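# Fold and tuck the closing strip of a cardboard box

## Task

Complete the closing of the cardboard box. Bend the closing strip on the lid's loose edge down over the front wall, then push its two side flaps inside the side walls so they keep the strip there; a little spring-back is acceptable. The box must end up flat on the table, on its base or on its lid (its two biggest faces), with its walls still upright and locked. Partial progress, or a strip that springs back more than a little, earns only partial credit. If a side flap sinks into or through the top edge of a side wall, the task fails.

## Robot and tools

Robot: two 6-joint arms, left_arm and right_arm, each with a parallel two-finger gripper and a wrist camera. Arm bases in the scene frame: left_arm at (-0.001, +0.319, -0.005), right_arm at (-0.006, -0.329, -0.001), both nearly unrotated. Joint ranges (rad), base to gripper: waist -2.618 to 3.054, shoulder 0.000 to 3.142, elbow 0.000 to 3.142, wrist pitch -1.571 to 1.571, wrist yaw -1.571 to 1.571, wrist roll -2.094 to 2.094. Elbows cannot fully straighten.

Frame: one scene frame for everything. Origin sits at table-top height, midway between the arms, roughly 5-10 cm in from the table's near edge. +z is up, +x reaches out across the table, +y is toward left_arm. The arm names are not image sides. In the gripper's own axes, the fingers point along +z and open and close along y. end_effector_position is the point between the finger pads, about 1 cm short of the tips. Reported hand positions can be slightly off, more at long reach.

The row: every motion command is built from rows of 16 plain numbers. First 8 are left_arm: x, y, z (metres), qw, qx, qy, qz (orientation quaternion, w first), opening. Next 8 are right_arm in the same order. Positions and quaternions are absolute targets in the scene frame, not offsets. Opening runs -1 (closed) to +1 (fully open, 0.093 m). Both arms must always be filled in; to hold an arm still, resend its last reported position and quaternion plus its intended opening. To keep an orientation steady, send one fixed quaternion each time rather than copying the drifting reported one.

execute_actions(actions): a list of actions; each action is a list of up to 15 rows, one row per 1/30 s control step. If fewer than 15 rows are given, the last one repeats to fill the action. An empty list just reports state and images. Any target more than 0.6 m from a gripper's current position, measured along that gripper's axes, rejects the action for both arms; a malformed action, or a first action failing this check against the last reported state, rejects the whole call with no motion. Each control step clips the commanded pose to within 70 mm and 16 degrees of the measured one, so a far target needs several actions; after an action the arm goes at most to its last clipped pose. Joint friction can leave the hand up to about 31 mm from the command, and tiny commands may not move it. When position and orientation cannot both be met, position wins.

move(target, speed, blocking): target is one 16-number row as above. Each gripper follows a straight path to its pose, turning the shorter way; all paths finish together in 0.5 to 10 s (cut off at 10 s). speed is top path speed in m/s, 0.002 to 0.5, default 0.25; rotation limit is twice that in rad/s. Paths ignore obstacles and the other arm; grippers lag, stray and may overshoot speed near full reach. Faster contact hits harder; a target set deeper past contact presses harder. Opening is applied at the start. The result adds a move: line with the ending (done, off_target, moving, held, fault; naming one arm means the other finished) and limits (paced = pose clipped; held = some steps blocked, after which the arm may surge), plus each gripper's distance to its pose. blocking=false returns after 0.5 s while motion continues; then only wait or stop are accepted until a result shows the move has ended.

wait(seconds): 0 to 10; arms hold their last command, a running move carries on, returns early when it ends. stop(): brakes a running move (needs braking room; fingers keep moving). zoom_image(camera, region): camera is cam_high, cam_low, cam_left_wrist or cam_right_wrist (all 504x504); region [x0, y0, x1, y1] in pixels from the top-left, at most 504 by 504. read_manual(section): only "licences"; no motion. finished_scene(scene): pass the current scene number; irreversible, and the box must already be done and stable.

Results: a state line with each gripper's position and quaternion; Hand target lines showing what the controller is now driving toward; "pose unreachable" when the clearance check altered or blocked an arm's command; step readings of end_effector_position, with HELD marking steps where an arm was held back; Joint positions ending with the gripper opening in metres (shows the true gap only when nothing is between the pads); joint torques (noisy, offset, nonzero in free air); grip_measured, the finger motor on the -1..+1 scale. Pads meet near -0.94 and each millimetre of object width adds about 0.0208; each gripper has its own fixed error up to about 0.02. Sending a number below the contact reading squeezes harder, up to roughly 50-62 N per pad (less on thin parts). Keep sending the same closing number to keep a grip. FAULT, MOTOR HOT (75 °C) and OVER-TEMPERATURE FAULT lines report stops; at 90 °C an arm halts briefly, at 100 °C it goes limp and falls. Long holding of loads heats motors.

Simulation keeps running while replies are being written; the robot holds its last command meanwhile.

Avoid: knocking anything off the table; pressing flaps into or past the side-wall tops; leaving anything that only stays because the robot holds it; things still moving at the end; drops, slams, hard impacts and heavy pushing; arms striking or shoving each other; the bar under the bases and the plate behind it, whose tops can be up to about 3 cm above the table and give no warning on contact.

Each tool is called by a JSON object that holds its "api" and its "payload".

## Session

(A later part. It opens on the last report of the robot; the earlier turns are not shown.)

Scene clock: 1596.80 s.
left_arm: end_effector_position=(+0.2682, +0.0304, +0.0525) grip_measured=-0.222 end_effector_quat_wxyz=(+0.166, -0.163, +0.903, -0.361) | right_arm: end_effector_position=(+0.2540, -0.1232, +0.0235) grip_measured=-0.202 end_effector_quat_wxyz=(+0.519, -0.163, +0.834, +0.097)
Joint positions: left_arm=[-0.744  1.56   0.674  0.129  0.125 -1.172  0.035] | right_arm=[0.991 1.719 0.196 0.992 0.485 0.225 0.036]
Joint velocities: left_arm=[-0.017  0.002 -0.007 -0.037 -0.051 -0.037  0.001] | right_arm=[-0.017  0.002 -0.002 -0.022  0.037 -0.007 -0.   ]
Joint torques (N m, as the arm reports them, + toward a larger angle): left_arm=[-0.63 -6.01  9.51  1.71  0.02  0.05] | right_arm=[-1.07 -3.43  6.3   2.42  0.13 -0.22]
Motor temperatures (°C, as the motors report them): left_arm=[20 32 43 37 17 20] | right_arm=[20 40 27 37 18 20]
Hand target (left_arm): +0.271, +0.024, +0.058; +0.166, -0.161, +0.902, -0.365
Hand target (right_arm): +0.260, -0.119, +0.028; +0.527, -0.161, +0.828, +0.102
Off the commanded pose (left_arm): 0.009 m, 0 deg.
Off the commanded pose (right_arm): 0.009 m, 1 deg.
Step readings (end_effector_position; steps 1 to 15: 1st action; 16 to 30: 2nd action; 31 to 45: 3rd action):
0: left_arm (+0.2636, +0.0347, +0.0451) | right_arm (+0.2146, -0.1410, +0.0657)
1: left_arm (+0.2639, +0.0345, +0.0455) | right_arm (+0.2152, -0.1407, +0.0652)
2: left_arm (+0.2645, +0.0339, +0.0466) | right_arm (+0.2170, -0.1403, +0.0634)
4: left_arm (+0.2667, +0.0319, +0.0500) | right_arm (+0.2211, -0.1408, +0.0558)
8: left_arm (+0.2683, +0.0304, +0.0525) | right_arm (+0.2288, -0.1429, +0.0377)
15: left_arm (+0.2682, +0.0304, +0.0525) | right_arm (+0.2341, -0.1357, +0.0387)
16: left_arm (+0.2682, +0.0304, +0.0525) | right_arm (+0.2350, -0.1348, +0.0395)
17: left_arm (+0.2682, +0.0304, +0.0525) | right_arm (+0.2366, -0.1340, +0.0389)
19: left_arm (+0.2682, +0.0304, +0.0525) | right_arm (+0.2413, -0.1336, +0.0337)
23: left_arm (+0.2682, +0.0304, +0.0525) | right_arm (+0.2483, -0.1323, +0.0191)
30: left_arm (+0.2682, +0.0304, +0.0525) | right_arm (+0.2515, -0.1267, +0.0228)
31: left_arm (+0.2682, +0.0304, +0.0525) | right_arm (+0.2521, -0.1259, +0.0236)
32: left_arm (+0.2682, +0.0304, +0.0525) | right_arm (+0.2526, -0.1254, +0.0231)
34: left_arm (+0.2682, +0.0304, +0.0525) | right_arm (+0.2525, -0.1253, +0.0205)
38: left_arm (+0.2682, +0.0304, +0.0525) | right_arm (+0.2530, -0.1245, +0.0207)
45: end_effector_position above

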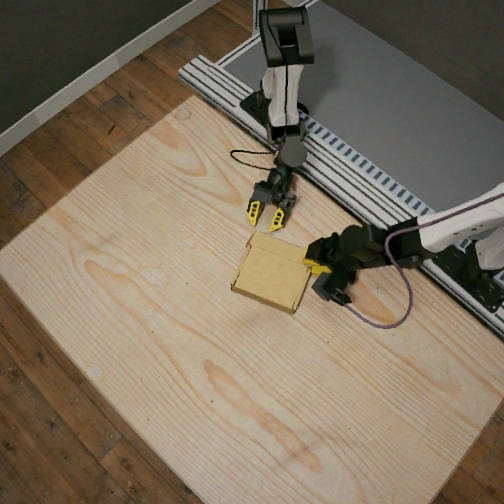

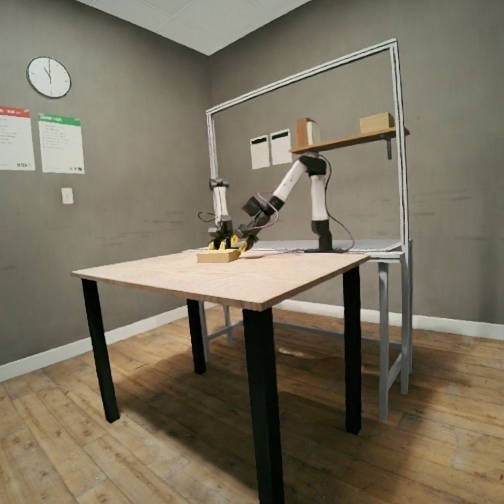

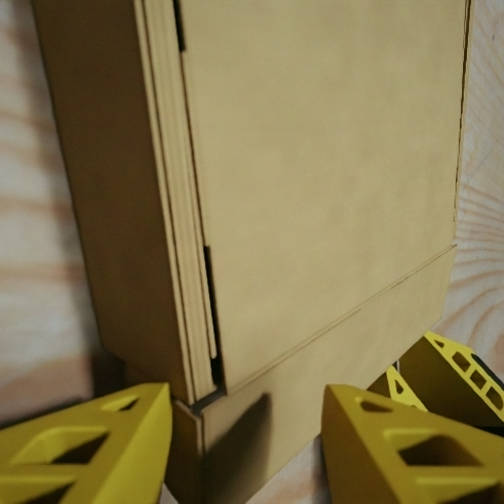

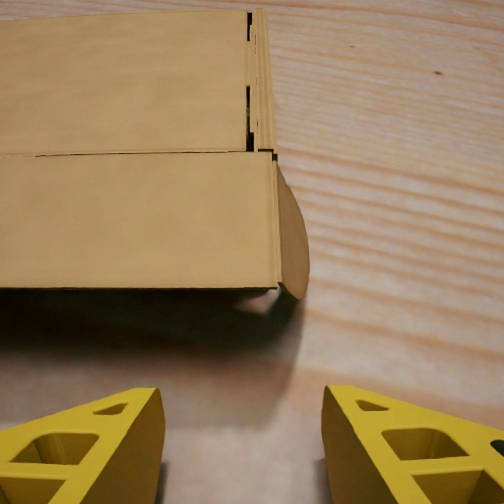

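{"api": "execute_actions", "payload": {"actions": [[[0.271,0.024,0.0575,0.1660,-0.1606,0.9018,-0.3648,-0.22,0.262,-0.118,0.025,0.5274,-0.1609,0.8279,0.1025,0.10]],[[0.271,0.024,0.0575,0.1660,-0.1606,0.9018,-0.3648,-0.22,0.267,-0.116,0.022,0.5274,-0.1609,0.8279,0.1025,0.10]],[[0.271,0.024,0.0575,0.1660,-0.1606,0.9018,-0.3648,-0.22,0.272,-0.114,0.022,0.5274,-0.1609,0.8279,0.1025,0.10]],[[0.271,0.024,0.0575,0.1660,-0.1606,0.9018,-0.3648,-0.22,0.277,-0.112,0.022,0.5274,-0.1609,0.8279,0.1025,0.10]]]}}

Scene clock: 1613.57 s.
left_arm: end_effector_position=(+0.2682, +0.0304, +0.0525) grip_measured=-0.222 end_effector_quat_wxyz=(+0.166, -0.163, +0.903, -0.361) | right_arm: end_effector_position=(+0.2707, -0.1163, +0.0186) grip_measured=+0.098 end_effector_quat_wxyz=(+0.520, -0.162, +0.833, +0.099)
Joint positions: left_arm=[-0.744  1.56   0.674  0.129  0.125 -1.172  0.035] | right_arm=[0.948 1.809 0.25  1.043 0.447 0.202 0.05 ]
Joint velocities: left_arm=[-0.012  0.007  0.007  0.037  0.022 -0.051 -0.   ] | right_arm=[-0.002 -0.002  0.012 -0.081  0.022  0.051  0.001]
Joint torques (N m, as the arm reports them, + toward a larger angle): left_arm=[-0.68 -6.03  9.48  1.7   0.03  0.06] | right_arm=[-0.98 -4.11  6.45  2.37  0.13 -0.24]
Motor temperatures (°C, as the motors report them): left_arm=[20 31 43 37 17 20] | right_arm=[20 39 27 38 18 20]
Hand target (left_arm): +0.271, +0.024, +0.058; +0.166, -0.161, +0.902, -0.365
Hand target (right_arm): +0.277, -0.112, +0.022; +0.527, -0.161, +0.828, +0.102
Off the commanded pose (left_arm): 0.009 m, 0 deg.
Off the commanded pose (right_arm): 0.008 m, 1 deg.
Step readings (end_effector_position; steps 1 to 15: 1st action; 16 to 30: 2nd action; 31 to 45: 3rd action; 46 to 60: 4th action):
0: left_arm (+0.2682, +0.0304, +0.0525) | right_arm (+0.2543, -0.1228, +0.0243)
1: left_arm (+0.2682, +0.0304, +0.0525) | right_arm (+0.2544, -0.1228, +0.0238)
2: left_arm (+0.2682, +0.0304, +0.0525) | right_arm (+0.2549, -0.1229, +0.0228)
4: left_arm (+0.2682, +0.0304, +0.0525) | right_arm (+0.2549, -0.1238, +0.0194)
8: left_arm (+0.2682, +0.0304, +0.0525) | right_arm (+0.2548, -0.1239, +0.0182)
15: left_arm (+0.2682, +0.0304, +0.0525) | right_arm (+0.2552, -0.1232, +0.0195)
16: left_arm (+0.2682, +0.0304, +0.0525) | right_arm (+0.2559, -0.1229, +0.0193)
17: left_arm (+0.2682, +0.0304, +0.0525) | right_arm (+0.2574, -0.1226, +0.0184)
19: left_arm (+0.2682, +0.0304, +0.0525) | right_arm (+0.2595, -0.1224, +0.0165)
23: left_arm (+0.2682, +0.0304, +0.0525) | right_arm (+0.2599, -0.1220, +0.0159)
30: left_arm (+0.2682, +0.0304, +0.0525) | right_arm (+0.2602, -0.1213, +0.0169)
31: left_arm (+0.2682, +0.0304, +0.0525) | right_arm (+0.2607, -0.1210, +0.0170)
32: left_arm (+0.2682, +0.0304, +0.0525) | right_arm (+0.2621, -0.1207, +0.0170)
34: left_arm (+0.2682, +0.0304, +0.0525) | right_arm (+0.2649, -0.1198, +0.0176)
38: left_arm (+0.2682, +0.0304, +0.0525) | right_arm (+0.2656, -0.1188, +0.0179)
45: left_arm (+0.2682, +0.0304, +0.0525) | right_arm (+0.2654, -0.1186, +0.0176)
46: left_arm (+0.2682, +0.0304, +0.0525) | right_arm (+0.2660, -0.1183, +0.0177)
47: left_arm (+0.2682, +0.0304, +0.0525) | right_arm (+0.2675, -0.1180, +0.0178)
49: left_arm (+0.2682, +0.0304, +0.0525) | right_arm (+0.2702, -0.1174, +0.0186)
53: left_arm (+0.2682, +0.0304, +0.0525) | right_arm (+0.2709, -0.1165, +0.0188)
60: end_effector_position above

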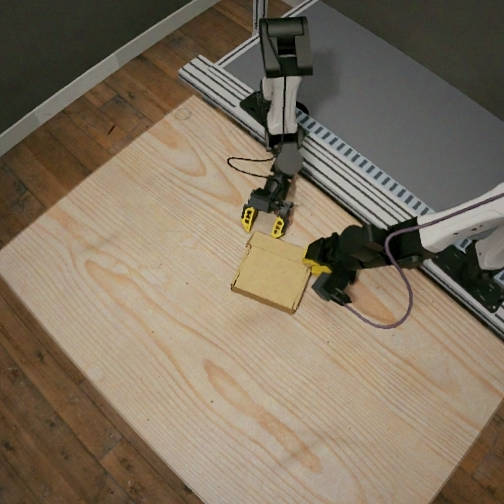

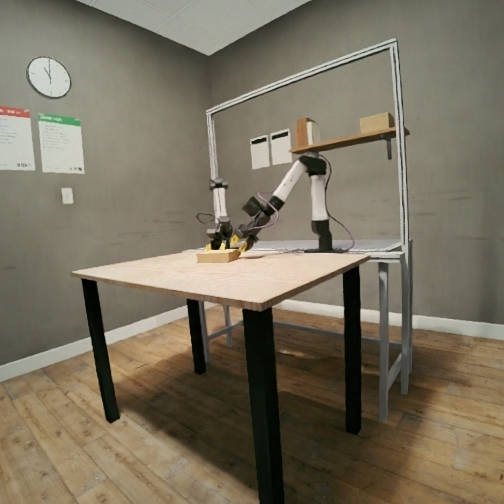

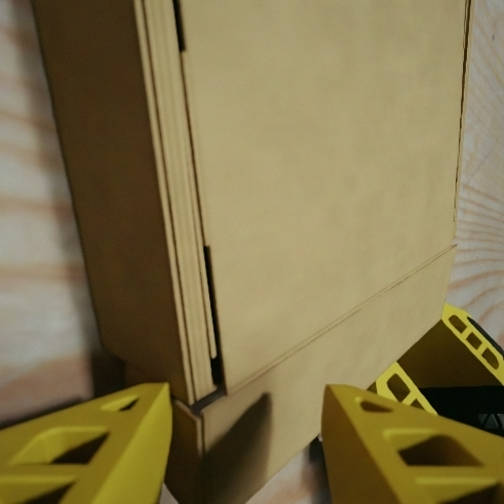

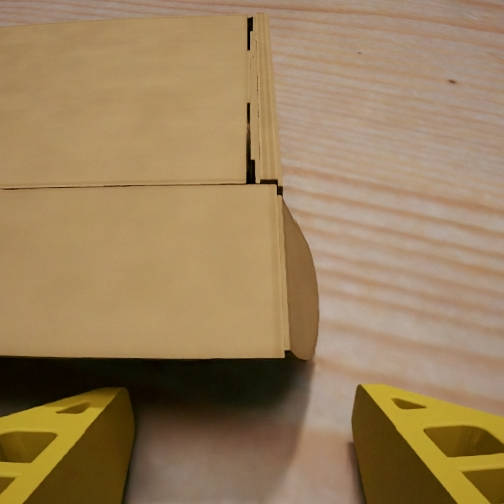

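{"api": "execute_actions", "payload": {"actions": [[[0.271,0.024,0.0575,0.1660,-0.1606,0.9018,-0.3648,-0.22,0.282,-0.110,0.021,0.5274,-0.1609,0.8279,0.1025,0.10]],[[0.271,0.024,0.0575,0.1660,-0.1606,0.9018,-0.3648,-0.22,0.287,-0.108,0.020,0.5274,-0.1609,0.8279,0.1025,0.10]],[[0.271,0.024,0.0575,0.1660,-0.1606,0.9018,-0.3648,-0.22,0.292,-0.106,0.020,0.5274,-0.1609,0.8279,0.1025,0.10]]]}}

Scene clock: 1620.97 s.
left_arm: end_effector_position=(+0.2682, +0.0304, +0.0525) grip_measured=-0.222 end_effector_quat_wxyz=(+0.166, -0.163, +0.903, -0.361) | right_arm: end_effector_position=(+0.2858, -0.1098, +0.0171) grip_measured=+0.098 end_effector_quat_wxyz=(+0.521, -0.161, +0.832, +0.100)
Joint positions: left_arm=[-0.744  1.56   0.674  0.129  0.125 -1.172  0.035] | right_arm=[0.915 1.855 0.307 1.043 0.418 0.185 0.05 ]
Joint velocities: left_arm=[ 0.002  0.022 -0.007  0.022 -0.022 -0.037 -0.001] | right_arm=[-0.017 -0.012 -0.002  0.037  0.022 -0.022 -0.   ]
Joint torques (N m, as the arm reports them, + toward a larger angle): left_arm=[-0.62 -5.96  9.47  1.69  0.03  0.05] | right_arm=[-0.93 -4.56  6.56  2.35  0.11 -0.2 ]
Motor temperatures (°C, as the motors report them): left_arm=[20 31 43 37 17 20] | right_arm=[20 38 27 38 18 20]
Hand target (left_arm): +0.271, +0.024, +0.058; +0.166, -0.161, +0.902, -0.365
Hand target (right_arm): +0.292, -0.106, +0.020; +0.527, -0.161, +0.828, +0.102
Off the commanded pose (left_arm): 0.009 m, 0 deg.
Off the commanded pose (right_arm): 0.008 m, 1 deg.
Step readings (end_effector_position; steps 1 to 15: 1st action; 16 to 30: 2nd action; 31 to 45: 3rd action):
0: left_arm (+0.2682, +0.0304, +0.0525) | right_arm (+0.2707, -0.1162, +0.0186)
1: left_arm (+0.2682, +0.0304, +0.0525) | right_arm (+0.2713, -0.1159, +0.0184)
2: left_arm (+0.2682, +0.0304, +0.0525) | right_arm (+0.2727, -0.1157, +0.0179)
4: left_arm (+0.2682, +0.0304, +0.0525) | right_arm (+0.2751, -0.1152, +0.0174)
8: left_arm (+0.2682, +0.0304, +0.0525) | right_arm (+0.2756, -0.1146, +0.0172)
15: left_arm (+0.2682, +0.0304, +0.0525) | right_arm (+0.2755, -0.1144, +0.0171)
16: left_arm (+0.2682, +0.0304, +0.0525) | right_arm (+0.2761, -0.1141, +0.0170)
17: left_arm (+0.2682, +0.0304, +0.0525) | right_arm (+0.2775, -0.1137, +0.0166)
19: left_arm (+0.2682, +0.0304, +0.0525) | right_arm (+0.2799, -0.1130, +0.0163)
23: left_arm (+0.2682, +0.0304, +0.0525) | right_arm (+0.2806, -0.1126, +0.0162)
30: left_arm (+0.2682, +0.0304, +0.0525) | right_arm (+0.2804, -0.1124, +0.0160)
31: left_arm (+0.2682, +0.0304, +0.0525) | right_arm (+0.2810, -0.1120, +0.0162)
32: left_arm (+0.2682, +0.0304, +0.0525) | right_arm (+0.2824, -0.1116, +0.0161)
34: left_arm (+0.2682, +0.0304, +0.0525) | right_arm (+0.2852, -0.1107, +0.0171)
38: left_arm (+0.2682, +0.0304, +0.0525) | right_arm (+0.2859, -0.1100, +0.0173)
45: end_effector_position above

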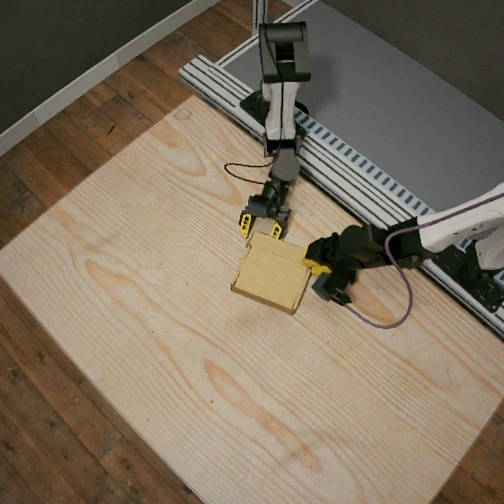

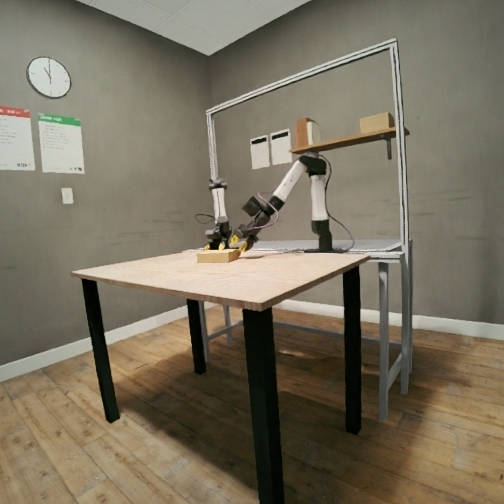

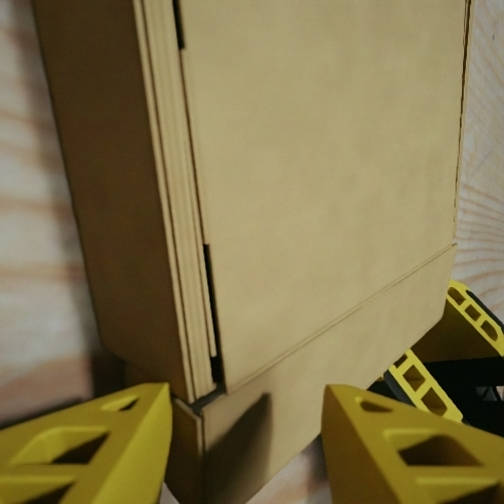

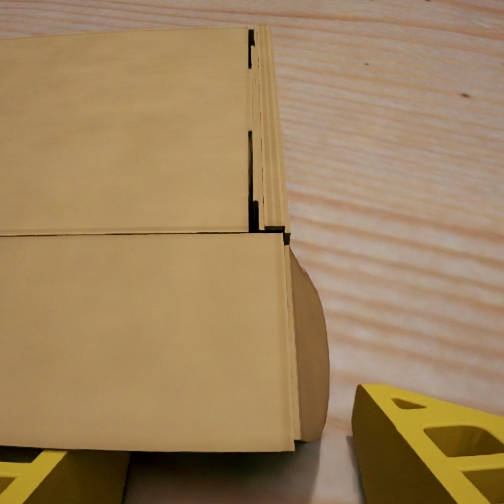

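{"api": "execute_actions", "payload": {"actions": [[[0.271,0.024,0.0575,0.1660,-0.1606,0.9018,-0.3648,-0.22,0.292,-0.106,0.024,0.5274,-0.1609,0.8279,0.1025,-0.10]],[[0.271,0.024,0.0575,0.1660,-0.1606,0.9018,-0.3648,-0.22,0.292,-0.106,0.028,0.5274,-0.1609,0.8279,0.1025,-0.10]],[[0.271,0.024,0.0575,0.1660,-0.1606,0.9018,-0.3648,-0.22,0.292,-0.106,0.032,0.5274,-0.1609,0.8279,0.1025,-0.10]]]}}

Scene clock: 1627.03 s.
left_arm: end_effector_position=(+0.2682, +0.0304, +0.0525) grip_measured=-0.222 end_effector_quat_wxyz=(+0.166, -0.163, +0.903, -0.361) | right_arm: end_effector_position=(+0.2842, -0.1114, +0.0211) grip_measured=-0.098 end_effector_quat_wxyz=(+0.516, -0.164, +0.835, +0.096)
Joint positions: left_arm=[-0.744  1.56   0.674  0.129  0.125 -1.172  0.035] | right_arm=[0.915 1.806 0.307 0.98  0.418 0.184 0.04 ]
Joint velocities: left_arm=[-0.002  0.007  0.002 -0.007 -0.007  0.022  0.   ] | right_arm=[-0.007 -0.012  0.002  0.007 -0.022  0.095  0.001]
Joint torques (N m, as the arm reports them, + toward a larger angle): left_arm=[-0.7  -6.02  9.58  1.72  0.03  0.06] | right_arm=[-0.85 -6.7   7.4   2.16  0.13 -0.23]
Motor temperatures (°C, as the motors report them): left_arm=[20 31 43 37 17 20] | right_arm=[20 39 27 38 18 20]
Hand target (left_arm): +0.271, +0.024, +0.058; +0.166, -0.161, +0.902, -0.365
Hand target (right_arm): +0.292, -0.106, +0.032; +0.528, -0.161, +0.828, +0.103
Off the commanded pose (left_arm): 0.009 m, 0 deg.
Off the commanded pose (right_arm): 0.014 m, 2 deg.
Step readings (end_effector_position; steps 1 to 15: 1st action; 16 to 30: 2nd action; 31 to 45: 3rd action):
0: left_arm (+0.2682, +0.0304, +0.0525) | right_arm (+0.2857, -0.1097, +0.0171)
1: left_arm (+0.2682, +0.0304, +0.0525) | right_arm (+0.2857, -0.1097, +0.0171)
2: left_arm (+0.2682, +0.0304, +0.0525) | right_arm (+0.2857, -0.1098, +0.0169)
4: left_arm (+0.2682, +0.0304, +0.0525) | right_arm (+0.2855, -0.1100, +0.0164)
8: left_arm (+0.2682, +0.0304, +0.0525) | right_arm (+0.2853, -0.1101, +0.0161)
15: left_arm (+0.2682, +0.0304, +0.0525) | right_arm (+0.2853, -0.1102, +0.0159)
16: left_arm (+0.2682, +0.0304, +0.0525) | right_arm (+0.2852, -0.1103, +0.0160)
17: left_arm (+0.2682, +0.0304, +0.0525) | right_arm (+0.2850, -0.1105, +0.0165)
19: left_arm (+0.2682, +0.0304, +0.0525) | right_arm (+0.2853, -0.1103, +0.0187)
23: left_arm (+0.2682, +0.0304, +0.0525) | right_arm (+0.2851, -0.1104, +0.0190)
30: left_arm (+0.2682, +0.0304, +0.0525) | right_arm (+0.2847, -0.1109, +0.0178)
31: left_arm (+0.2682, +0.0304, +0.0525) | right_arm (+0.2845, -0.1110, +0.0180)
32: left_arm (+0.2682, +0.0304, +0.0525) | right_arm (+0.2844, -0.1112, +0.0187)
34: left_arm (+0.2682, +0.0304, +0.0525) | right_arm (+0.2848, -0.1109, +0.0216)
38: left_arm (+0.2682, +0.0304, +0.0525) | right_arm (+0.2847, -0.1109, +0.0223)
45: end_effector_position above

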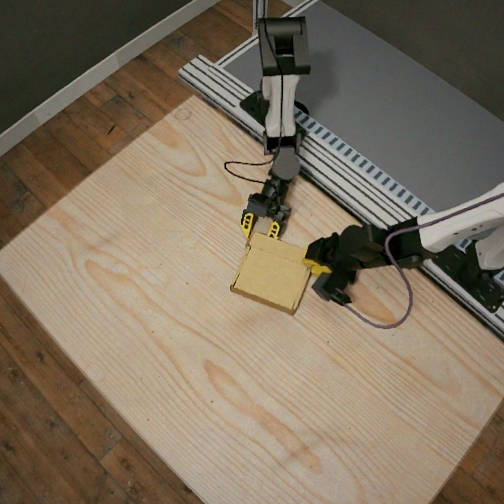

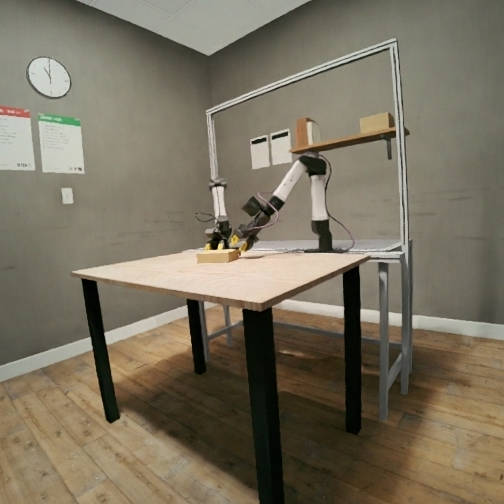

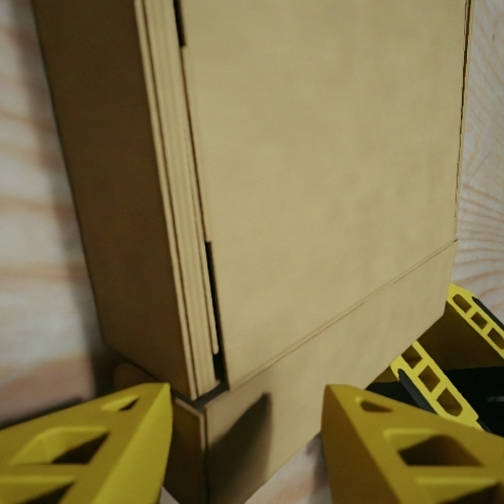

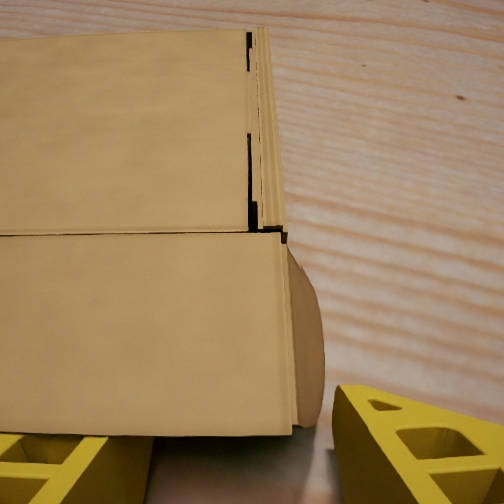

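{"api": "zoom_image", "payload": {"camera": "cam_left_wrist", "region": [60, 290, 280, 470]}}

Region (60, 290, 280, 470) of cam_left_wrist's 504x504 image, scaled by 2.291, with more detail than that image has; it fills the top 412 rows of this view, and the rest is white.

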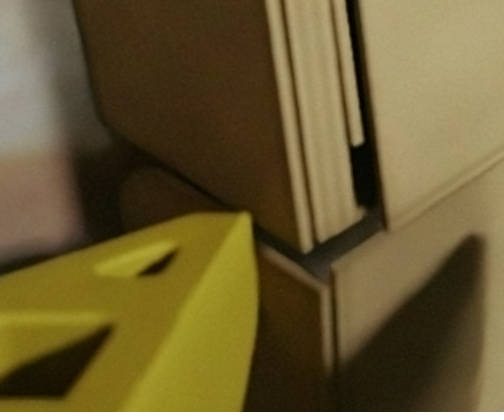

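{"api": "execute_actions", "payload": {"actions": [[[0.271,0.024,0.0575,0.1660,-0.1606,0.9018,-0.3648,-0.25,0.291,-0.1065,0.035,0.5274,-0.1609,0.8279,0.1025,-0.22]],[[0.271,0.024,0.0575,0.1660,-0.1606,0.9018,-0.3648,-0.27,0.291,-0.1065,0.035,0.5274,-0.1609,0.8279,0.1025,-0.35]],[[0.271,0.024,0.0575,0.1660,-0.1606,0.9018,-0.3648,-0.27,0.291,-0.1065,0.035,0.5274,-0.1609,0.8279,0.1025,-0.45]]]}}

Scene clock: 1640.77 s.
left_arm: end_effector_position=(+0.2681, +0.0305, +0.0523) grip_measured=-0.268 end_effector_quat_wxyz=(+0.166, -0.163, +0.903, -0.361) | right_arm: end_effector_position=(+0.2838, -0.1120, +0.0236) grip_measured=-0.448 end_effector_quat_wxyz=(+0.515, -0.164, +0.836, +0.096)
Joint positions: left_arm=[-0.744  1.56   0.674  0.128  0.125 -1.172  0.032] | right_arm=[0.915 1.784 0.307 0.956 0.418 0.184 0.024]
Joint velocities: left_arm=[ 0.002 -0.007 -0.017  0.007 -0.007  0.051 -0.001] | right_arm=[-0.002  0.017 -0.002 -0.022 -0.022 -0.022 -0.   ]
Joint torques (N m, as the arm reports them, + toward a larger angle): left_arm=[-0.56 -5.98  9.49  1.73  0.04  0.08] | right_arm=[-0.67 -6.66  7.43  2.17  0.15 -0.23]
Motor temperatures (°C, as the motors report them): left_arm=[20 31 43 37 17 20] | right_arm=[20 40 27 37 18 20]
Hand target (left_arm): +0.271, +0.024, +0.058; +0.166, -0.161, +0.902, -0.365
Hand target (right_arm): +0.291, -0.107, +0.035; +0.527, -0.161, +0.828, +0.102
Off the commanded pose (left_arm): 0.009 m, 1 deg.
Off the commanded pose (right_arm): 0.015 m, 2 deg.
Step readings (end_effector_position; steps 1 to 15: 1st action; 16 to 30: 2nd action; 31 to 45: 3rd action):
0: left_arm (+0.2682, +0.0304, +0.0525) | right_arm (+0.2842, -0.1115, +0.0208)
1: left_arm (+0.2682, +0.0304, +0.0525) | right_arm (+0.2840, -0.1116, +0.0210)
2: left_arm (+0.2682, +0.0304, +0.0525) | right_arm (+0.2840, -0.1118, +0.0217)
4: left_arm (+0.2682, +0.0304, +0.0525) | right_arm (+0.2843, -0.1115, +0.0242)
8: left_arm (+0.2682, +0.0304, +0.0525) | right_arm (+0.2843, -0.1115, +0.0248)
15: left_arm (+0.2682, +0.0304, +0.0525) | right_arm (+0.2840, -0.1118, +0.0240)
16: left_arm (+0.2682, +0.0304, +0.0525) | right_arm (+0.2840, -0.1118, +0.0240)
17: left_arm (+0.2682, +0.0305, +0.0524) | right_arm (+0.2839, -0.1119, +0.0239)
19: left_arm (+0.2682, +0.0305, +0.0524) | right_arm (+0.2839, -0.1119, +0.0238)
23: left_arm (+0.2681, +0.0305, +0.0523) | right_arm (+0.2839, -0.1119, +0.0238)
30: left_arm (+0.2681, +0.0305, +0.0523) | right_arm (+0.2839, -0.1119, +0.0238)
31: left_arm (+0.2681, +0.0305, +0.0523) | right_arm (+0.2839, -0.1119, +0.0238)
32: left_arm (+0.2681, +0.0305, +0.0523) | right_arm (+0.2839, -0.1119, +0.0237)
34: left_arm (+0.2681, +0.0305, +0.0523) | right_arm (+0.2838, -0.1120, +0.0236)
38: left_arm (+0.2681, +0.0305, +0.0523) | right_arm (+0.2838, -0.1120, +0.0236)
45: end_effector_position above

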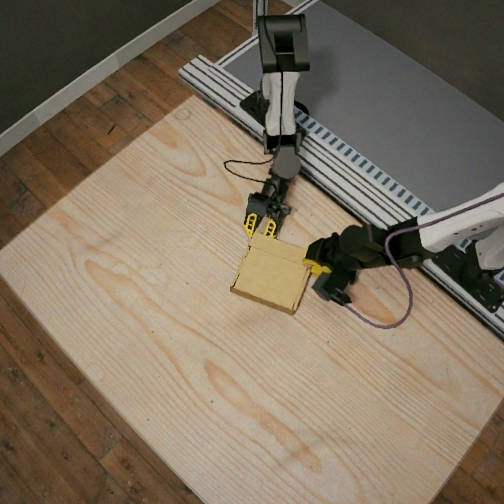

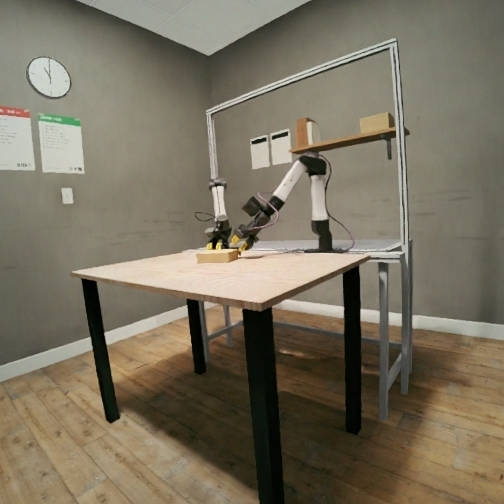

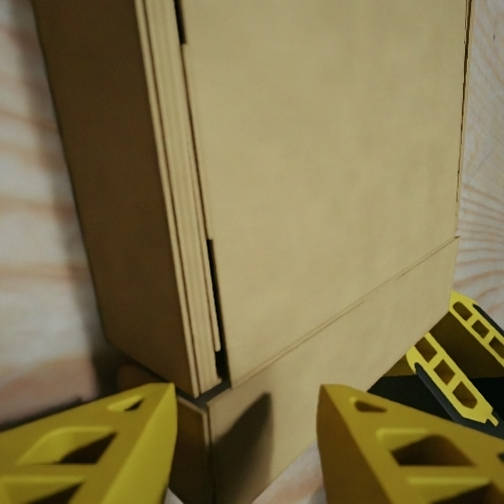

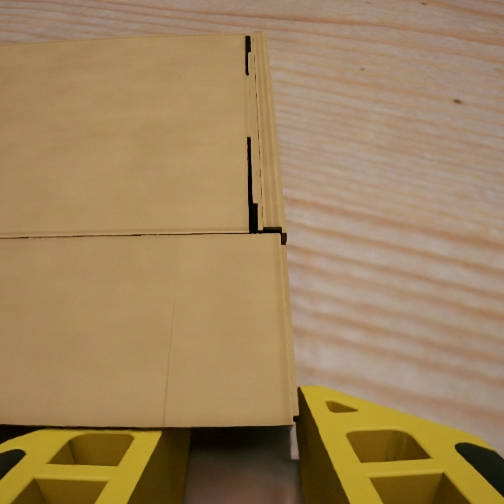

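{"api": "execute_actions", "payload": {"actions": [[[0.271,0.024,0.0575,0.1660,-0.1606,0.9018,-0.3648,-0.27,0.291,-0.1065,0.035,0.5274,-0.1609,0.8279,0.1025,-0.51]],[[0.271,0.024,0.0575,0.1660,-0.1606,0.9018,-0.3648,-0.27,0.291,-0.1065,0.035,0.5274,-0.1609,0.8279,0.1025,-0.57]]]}}

{"api": "zoom_image", "payload": {"camera": "cam_right_wrist", "region": [200, 200, 360, 460]}}

{"api": "zoom_image", "payload": {"camera": "cam_left_wrist", "region": [60, 290, 280, 470]}}

Scene clock: 1655.07 s.
left_arm: end_effector_position=(+0.2681, +0.0305, +0.0523) grip_measured=-0.268 end_effector_quat_wxyz=(+0.166, -0.163, +0.903, -0.361) | right_arm: end_effector_position=(+0.2837, -0.1121, +0.0234) grip_measured=-0.568 end_effector_quat_wxyz=(+0.515, -0.164, +0.836, +0.095)
Joint positions: left_arm=[-0.744  1.56   0.674  0.128  0.125 -1.172  0.032] | right_arm=[0.915 1.784 0.307 0.955 0.418 0.184 0.018]
Joint velocities: left_arm=[-0.002  0.012 -0.012 -0.037 -0.037  0.007 -0.001] | right_arm=[ 0.012 -0.017 -0.007  0.007  0.037 -0.022 -0.001]
Joint torques (N m, as the arm reports them, + toward a larger angle): left_arm=[-0.61 -5.99  9.5   1.71  0.02  0.06] | right_arm=[-0.7  -6.67  7.43  2.18  0.15 -0.22]
Motor temperatures (°C, as the motors report them): left_arm=[20 31 44 37 17 20] | right_arm=[20 41 27 37 18 20]
Hand target (left_arm): +0.271, +0.024, +0.058; +0.166, -0.161, +0.902, -0.365
Hand target (right_arm): +0.291, -0.107, +0.035; +0.528, -0.161, +0.828, +0.102
Off the commanded pose (left_arm): 0.009 m, 1 deg.
Off the commanded pose (right_arm): 0.015 m, 2 deg.
Step readings (end_effector_position; steps 1 to 15: 1st action; 16 to 30: 2nd action):
0: left_arm (+0.2681, +0.0305, +0.0523) | right_arm (+0.2838, -0.1120, +0.0236)
1: left_arm (+0.2681, +0.0305, +0.0523) | right_arm (+0.2838, -0.1120, +0.0236)
2: left_arm (+0.2681, +0.0305, +0.0523) | right_arm (+0.2838, -0.1120, +0.0236)
4: left_arm (+0.2681, +0.0305, +0.0523) | right_arm (+0.2838, -0.1120, +0.0235)
8: left_arm (+0.2681, +0.0305, +0.0523) | right_arm (+0.2838, -0.1120, +0.0235)
15: left_arm (+0.2681, +0.0305, +0.0523) | right_arm (+0.2838, -0.1120, +0.0235)
16: left_arm (+0.2681, +0.0305, +0.0523) | right_arm (+0.2838, -0.1120, +0.0235)
17: left_arm (+0.2681, +0.0305, +0.0523) | right_arm (+0.2838, -0.1120, +0.0235)
19: left_arm (+0.2681, +0.0305, +0.0523) | right_arm (+0.2837, -0.1121, +0.0234)
23: left_arm (+0.2681, +0.0305, +0.0523) | right_arm (+0.2837, -0.1121, +0.0234)
30: end_effector_position above

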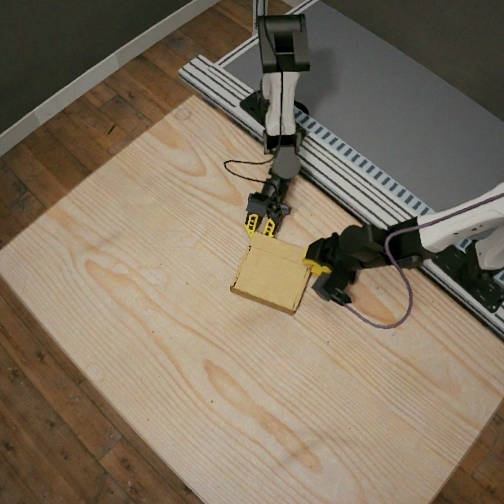

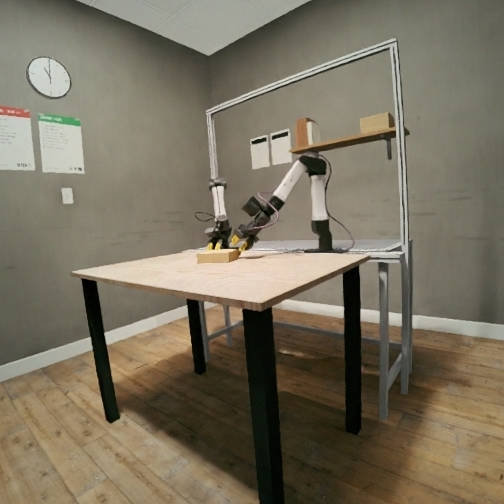

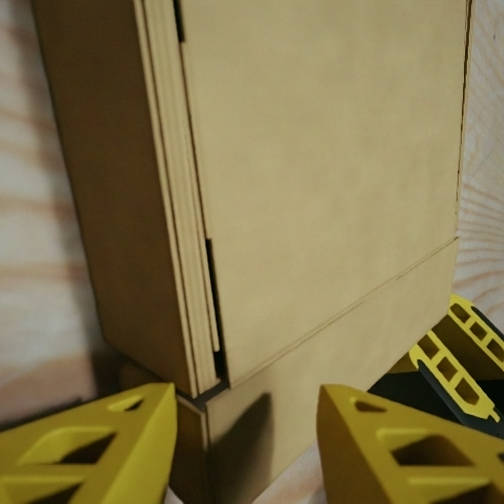

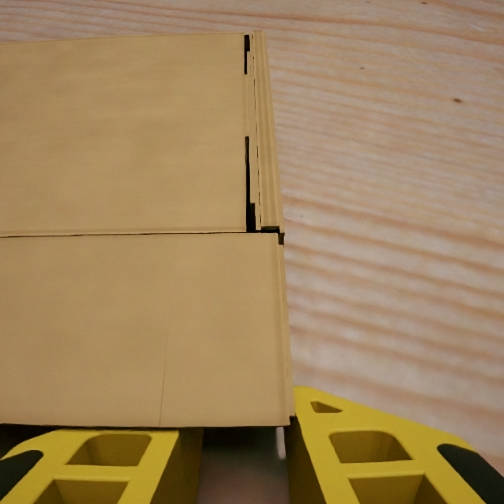

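Region (200, 200, 360, 460) of cam_right_wrist's 504x504 image, scaled by 1.938, with more detail than that image has; it fills the left 310 columns of this view, and the rest is white.

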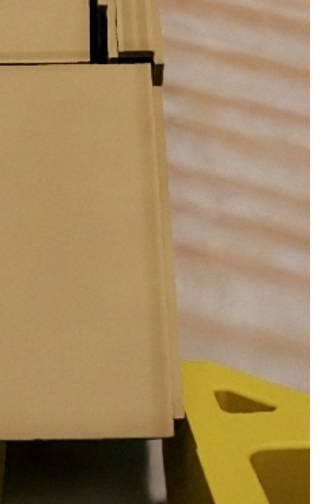

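Region (60, 290, 280, 470) of cam_left_wrist's 504x504 image, scaled by 2.291, with more detail than that image has; it fills the top 412 rows of this view, and the rest is white.

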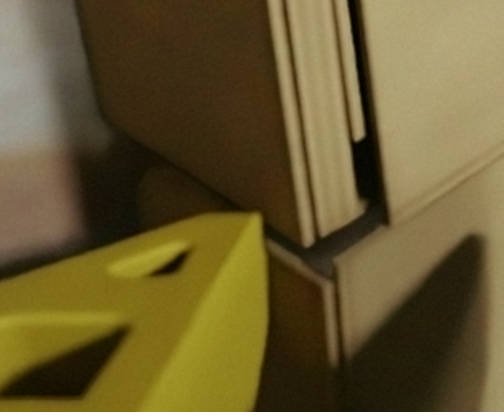

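{"api": "execute_actions", "payload": {"actions": [[[0.271,0.024,0.0575,0.1660,-0.1606,0.9018,-0.3648,-0.27,0.291,-0.1065,0.031,0.5245,-0.1517,0.8295,0.1169,-0.57]],[[0.271,0.024,0.0575,0.1660,-0.1606,0.9018,-0.3648,-0.27,0.291,-0.1065,0.028,0.5215,-0.1424,0.8310,0.1313,-0.58]],[[0.271,0.024,0.0575,0.1660,-0.1606,0.9018,-0.3648,-0.27,0.291,-0.1065,0.028,0.5215,-0.1424,0.8310,0.1313,-0.59]]]}}

{"api": "zoom_image", "payload": {"camera": "cam_left_wrist", "region": [60, 290, 280, 470]}}

Scene clock: 1673.43 s.
left_arm: end_effector_position=(+0.2680, +0.0306, +0.0522) grip_measured=-0.268 end_effector_quat_wxyz=(+0.166, -0.163, +0.903, -0.361) | right_arm: end_effector_position=(+0.2866, -0.1104, +0.0239) grip_measured=-0.588 end_effector_quat_wxyz=(+0.514, -0.150, +0.836, +0.118)
Joint positions: left_arm=[-0.744  1.56   0.674  0.128  0.125 -1.172  0.032] | right_arm=[0.896 1.798 0.307 0.987 0.381 0.216 0.017]
Joint velocities: left_arm=[ 0.012  0.002  0.007 -0.022 -0.037  0.081 -0.001] | right_arm=[ 0.012  0.002 -0.012  0.007  0.007 -0.007 -0.   ]
Joint torques (N m, as the arm reports them, + toward a larger angle): left_arm=[-0.48 -6.    9.55  1.69  0.02  0.06] | right_arm=[-0.87 -4.46  5.93  2.53  0.03 -0.07]
Motor temperatures (°C, as the motors report them): left_arm=[20 31 44 37 17 20] | right_arm=[20 42 27 37 18 20]
Hand target (left_arm): +0.271, +0.024, +0.058; +0.166, -0.161, +0.902, -0.365
Hand target (right_arm): +0.291, -0.107, +0.028; +0.521, -0.142, +0.831, +0.131
Off the commanded pose (left_arm): 0.009 m, 1 deg.
Off the commanded pose (right_arm): 0.007 m, 2 deg.
Step readings (end_effector_position; steps 1 to 15: 1st action; 16 to 30: 2nd action; 31 to 45: 3rd action):
0: left_arm (+0.2681, +0.0305, +0.0523) | right_arm (+0.2837, -0.1121, +0.0234)
1: left_arm (+0.2681, +0.0305, +0.0523) | right_arm (+0.2838, -0.1120, +0.0234)
2: left_arm (+0.2681, +0.0305, +0.0523) | right_arm (+0.2841, -0.1122, +0.0234)
4: left_arm (+0.2681, +0.0305, +0.0523) | right_arm (+0.2847, -0.1125, +0.0234)
8: left_arm (+0.2681, +0.0305, +0.0523) | right_arm (+0.2846, -0.1121, +0.0235)
15: left_arm (+0.2681, +0.0305, +0.0523) | right_arm (+0.2845, -0.1118, +0.0235)
16: left_arm (+0.2681, +0.0305, +0.0523) | right_arm (+0.2847, -0.1115, +0.0236)
17: left_arm (+0.2681, +0.0305, +0.0523) | right_arm (+0.2852, -0.1114, +0.0234)
19: left_arm (+0.2681, +0.0305, +0.0523) | right_arm (+0.2860, -0.1117, +0.0230)
23: left_arm (+0.2681, +0.0305, +0.0523) | right_arm (+0.2862, -0.1109, +0.0231)
30: left_arm (+0.2681, +0.0305, +0.0523) | right_arm (+0.2864, -0.1104, +0.0237)
31: left_arm (+0.2681, +0.0305, +0.0523) | right_arm (+0.2864, -0.1104, +0.0236)
32: left_arm (+0.2680, +0.0306, +0.0522) | right_arm (+0.2866, -0.1105, +0.0237)
34: left_arm (+0.2680, +0.0306, +0.0522) | right_arm (+0.2866, -0.1105, +0.0238)
38: left_arm (+0.2680, +0.0306, +0.0522) | right_arm (+0.2866, -0.1104, +0.0239)
45: end_effector_position above

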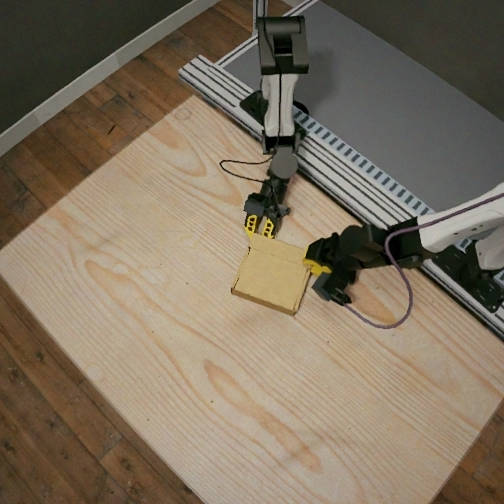

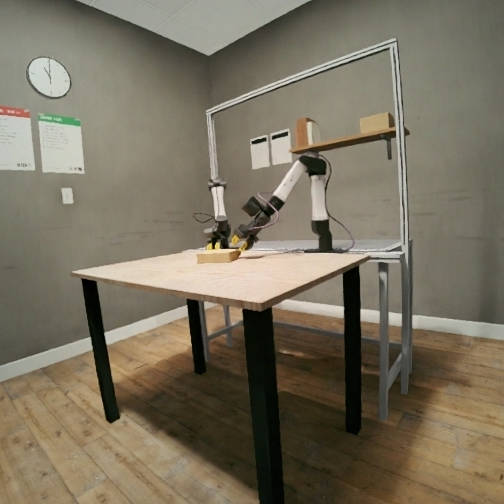

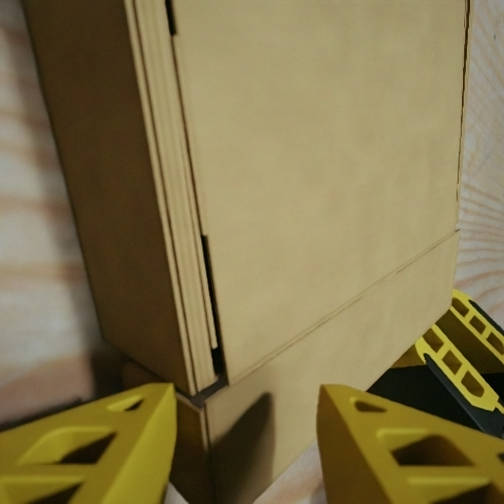

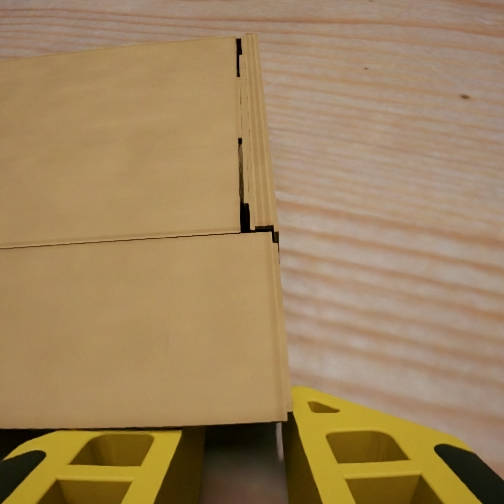

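Region (60, 290, 280, 470) of cam_left_wrist's 504x504 image, scaled by 2.291, with more detail than that image has; it fills the top 412 rows of this view, and the rest is white.

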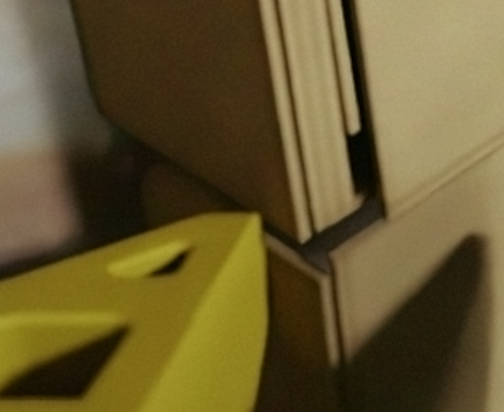

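{"api": "execute_actions", "payload": {"actions": [[[0.271,0.024,0.0575,0.1660,-0.1606,0.9018,-0.3648,-0.27,0.290,-0.107,0.025,0.5215,-0.1424,0.8310,0.1313,-0.59]],[[0.271,0.024,0.0575,0.1660,-0.1606,0.9018,-0.3648,-0.27,0.289,-0.1075,0.022,0.5215,-0.1424,0.8310,0.1313,-0.59]]]}}

{"api": "zoom_image", "payload": {"camera": "cam_left_wrist", "region": [60, 290, 280, 470]}}

{"api": "zoom_image", "payload": {"camera": "cam_left_wrist", "region": [340, 200, 504, 400]}}

Scene clock: 1680.73 s.
left_arm: end_effector_position=(+0.2678, +0.0308, +0.0518) grip_measured=-0.268 end_effector_quat_wxyz=(+0.165, -0.163, +0.904, -0.360) | right_arm: end_effector_position=(+0.2877, -0.1092, +0.0207) grip_measured=-0.588 end_effector_quat_wxyz=(+0.517, -0.148, +0.834, +0.121)
Joint positions: left_arm=[-0.744  1.56   0.674  0.125  0.125 -1.172  0.032] | right_arm=[0.896 1.835 0.307 1.033 0.381 0.219 0.017]
Joint velocities: left_arm=[ 0.007  0.002 -0.002  0.051 -0.022 -0.022  0.   ] | right_arm=[ 0.002 -0.032 -0.022  0.037  0.007  0.022 -0.001]
Joint torques (N m, as the arm reports them, + toward a larger angle): left_arm=[-0.57 -5.96  9.37  1.75  0.04  0.08] | right_arm=[-0.63 -4.6   4.56  2.54  0.05 -0.09]
Motor temperatures (°C, as the motors report them): left_arm=[20 31 44 37 17 20] | right_arm=[20 41 27 38 18 20]
Hand target (left_arm): +0.271, +0.024, +0.058; +0.166, -0.161, +0.902, -0.365
Hand target (right_arm): +0.289, -0.107, +0.022; +0.521, -0.142, +0.831, +0.131
Off the commanded pose (left_arm): 0.009 m, 1 deg.
Off the commanded pose (right_arm): 0.002 m, 1 deg.
Step readings (end_effector_position; steps 1 to 15: 1st action; 16 to 30: 2nd action):
0: left_arm (+0.2680, +0.0306, +0.0522) | right_arm (+0.2866, -0.1104, +0.0239)
1: left_arm (+0.2680, +0.0306, +0.0522) | right_arm (+0.2867, -0.1103, +0.0237)
2: left_arm (+0.2680, +0.0306, +0.0521) | right_arm (+0.2868, -0.1102, +0.0233)
4: left_arm (+0.2679, +0.0307, +0.0520) | right_arm (+0.2868, -0.1102, +0.0218)
8: left_arm (+0.2679, +0.0307, +0.0520) | right_arm (+0.2870, -0.1100, +0.0218)
15: left_arm (+0.2679, +0.0307, +0.0520) | right_arm (+0.2871, -0.1099, +0.0221)
16: left_arm (+0.2679, +0.0308, +0.0519) | right_arm (+0.2872, -0.1097, +0.0220)
17: left_arm (+0.2679, +0.0308, +0.0519) | right_arm (+0.2874, -0.1096, +0.0216)
19: left_arm (+0.2678, +0.0308, +0.0518) | right_arm (+0.2874, -0.1095, +0.0206)
23: left_arm (+0.2678, +0.0308, +0.0518) | right_arm (+0.2876, -0.1092, +0.0206)
30: end_effector_position above

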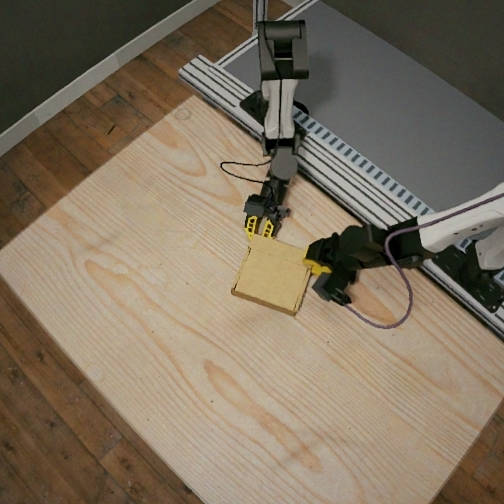

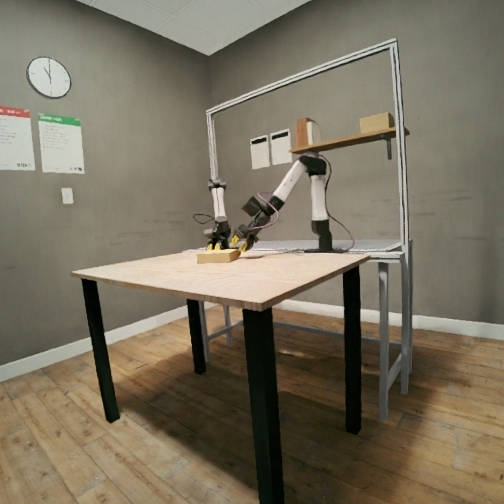

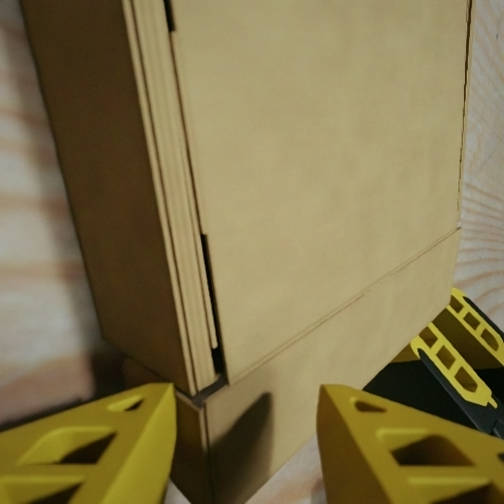

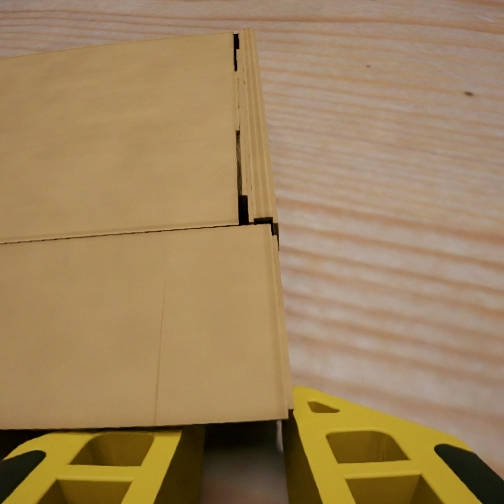

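Region (60, 290, 280, 470) of cam_left_wrist's 504x504 image, scaled by 2.291, with more detail than that image has; it fills the top 412 rows of this view, and the rest is white.

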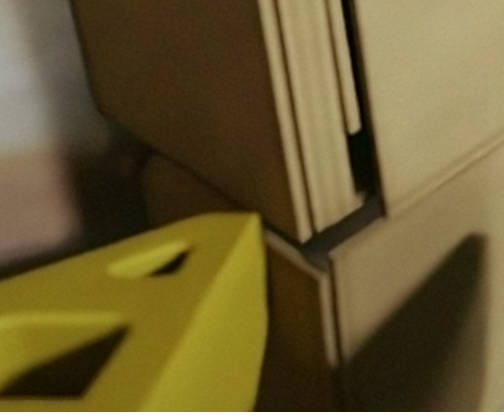

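Region (340, 200, 504, 400) of cam_left_wrist's 504x504 image, scaled by 2.520, with more detail than that image has; it fills the left 413 columns of this view, and the rest is white.

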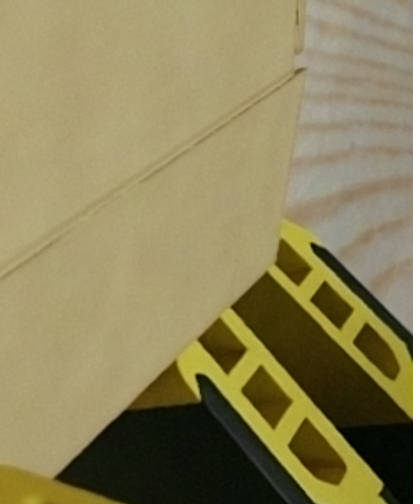

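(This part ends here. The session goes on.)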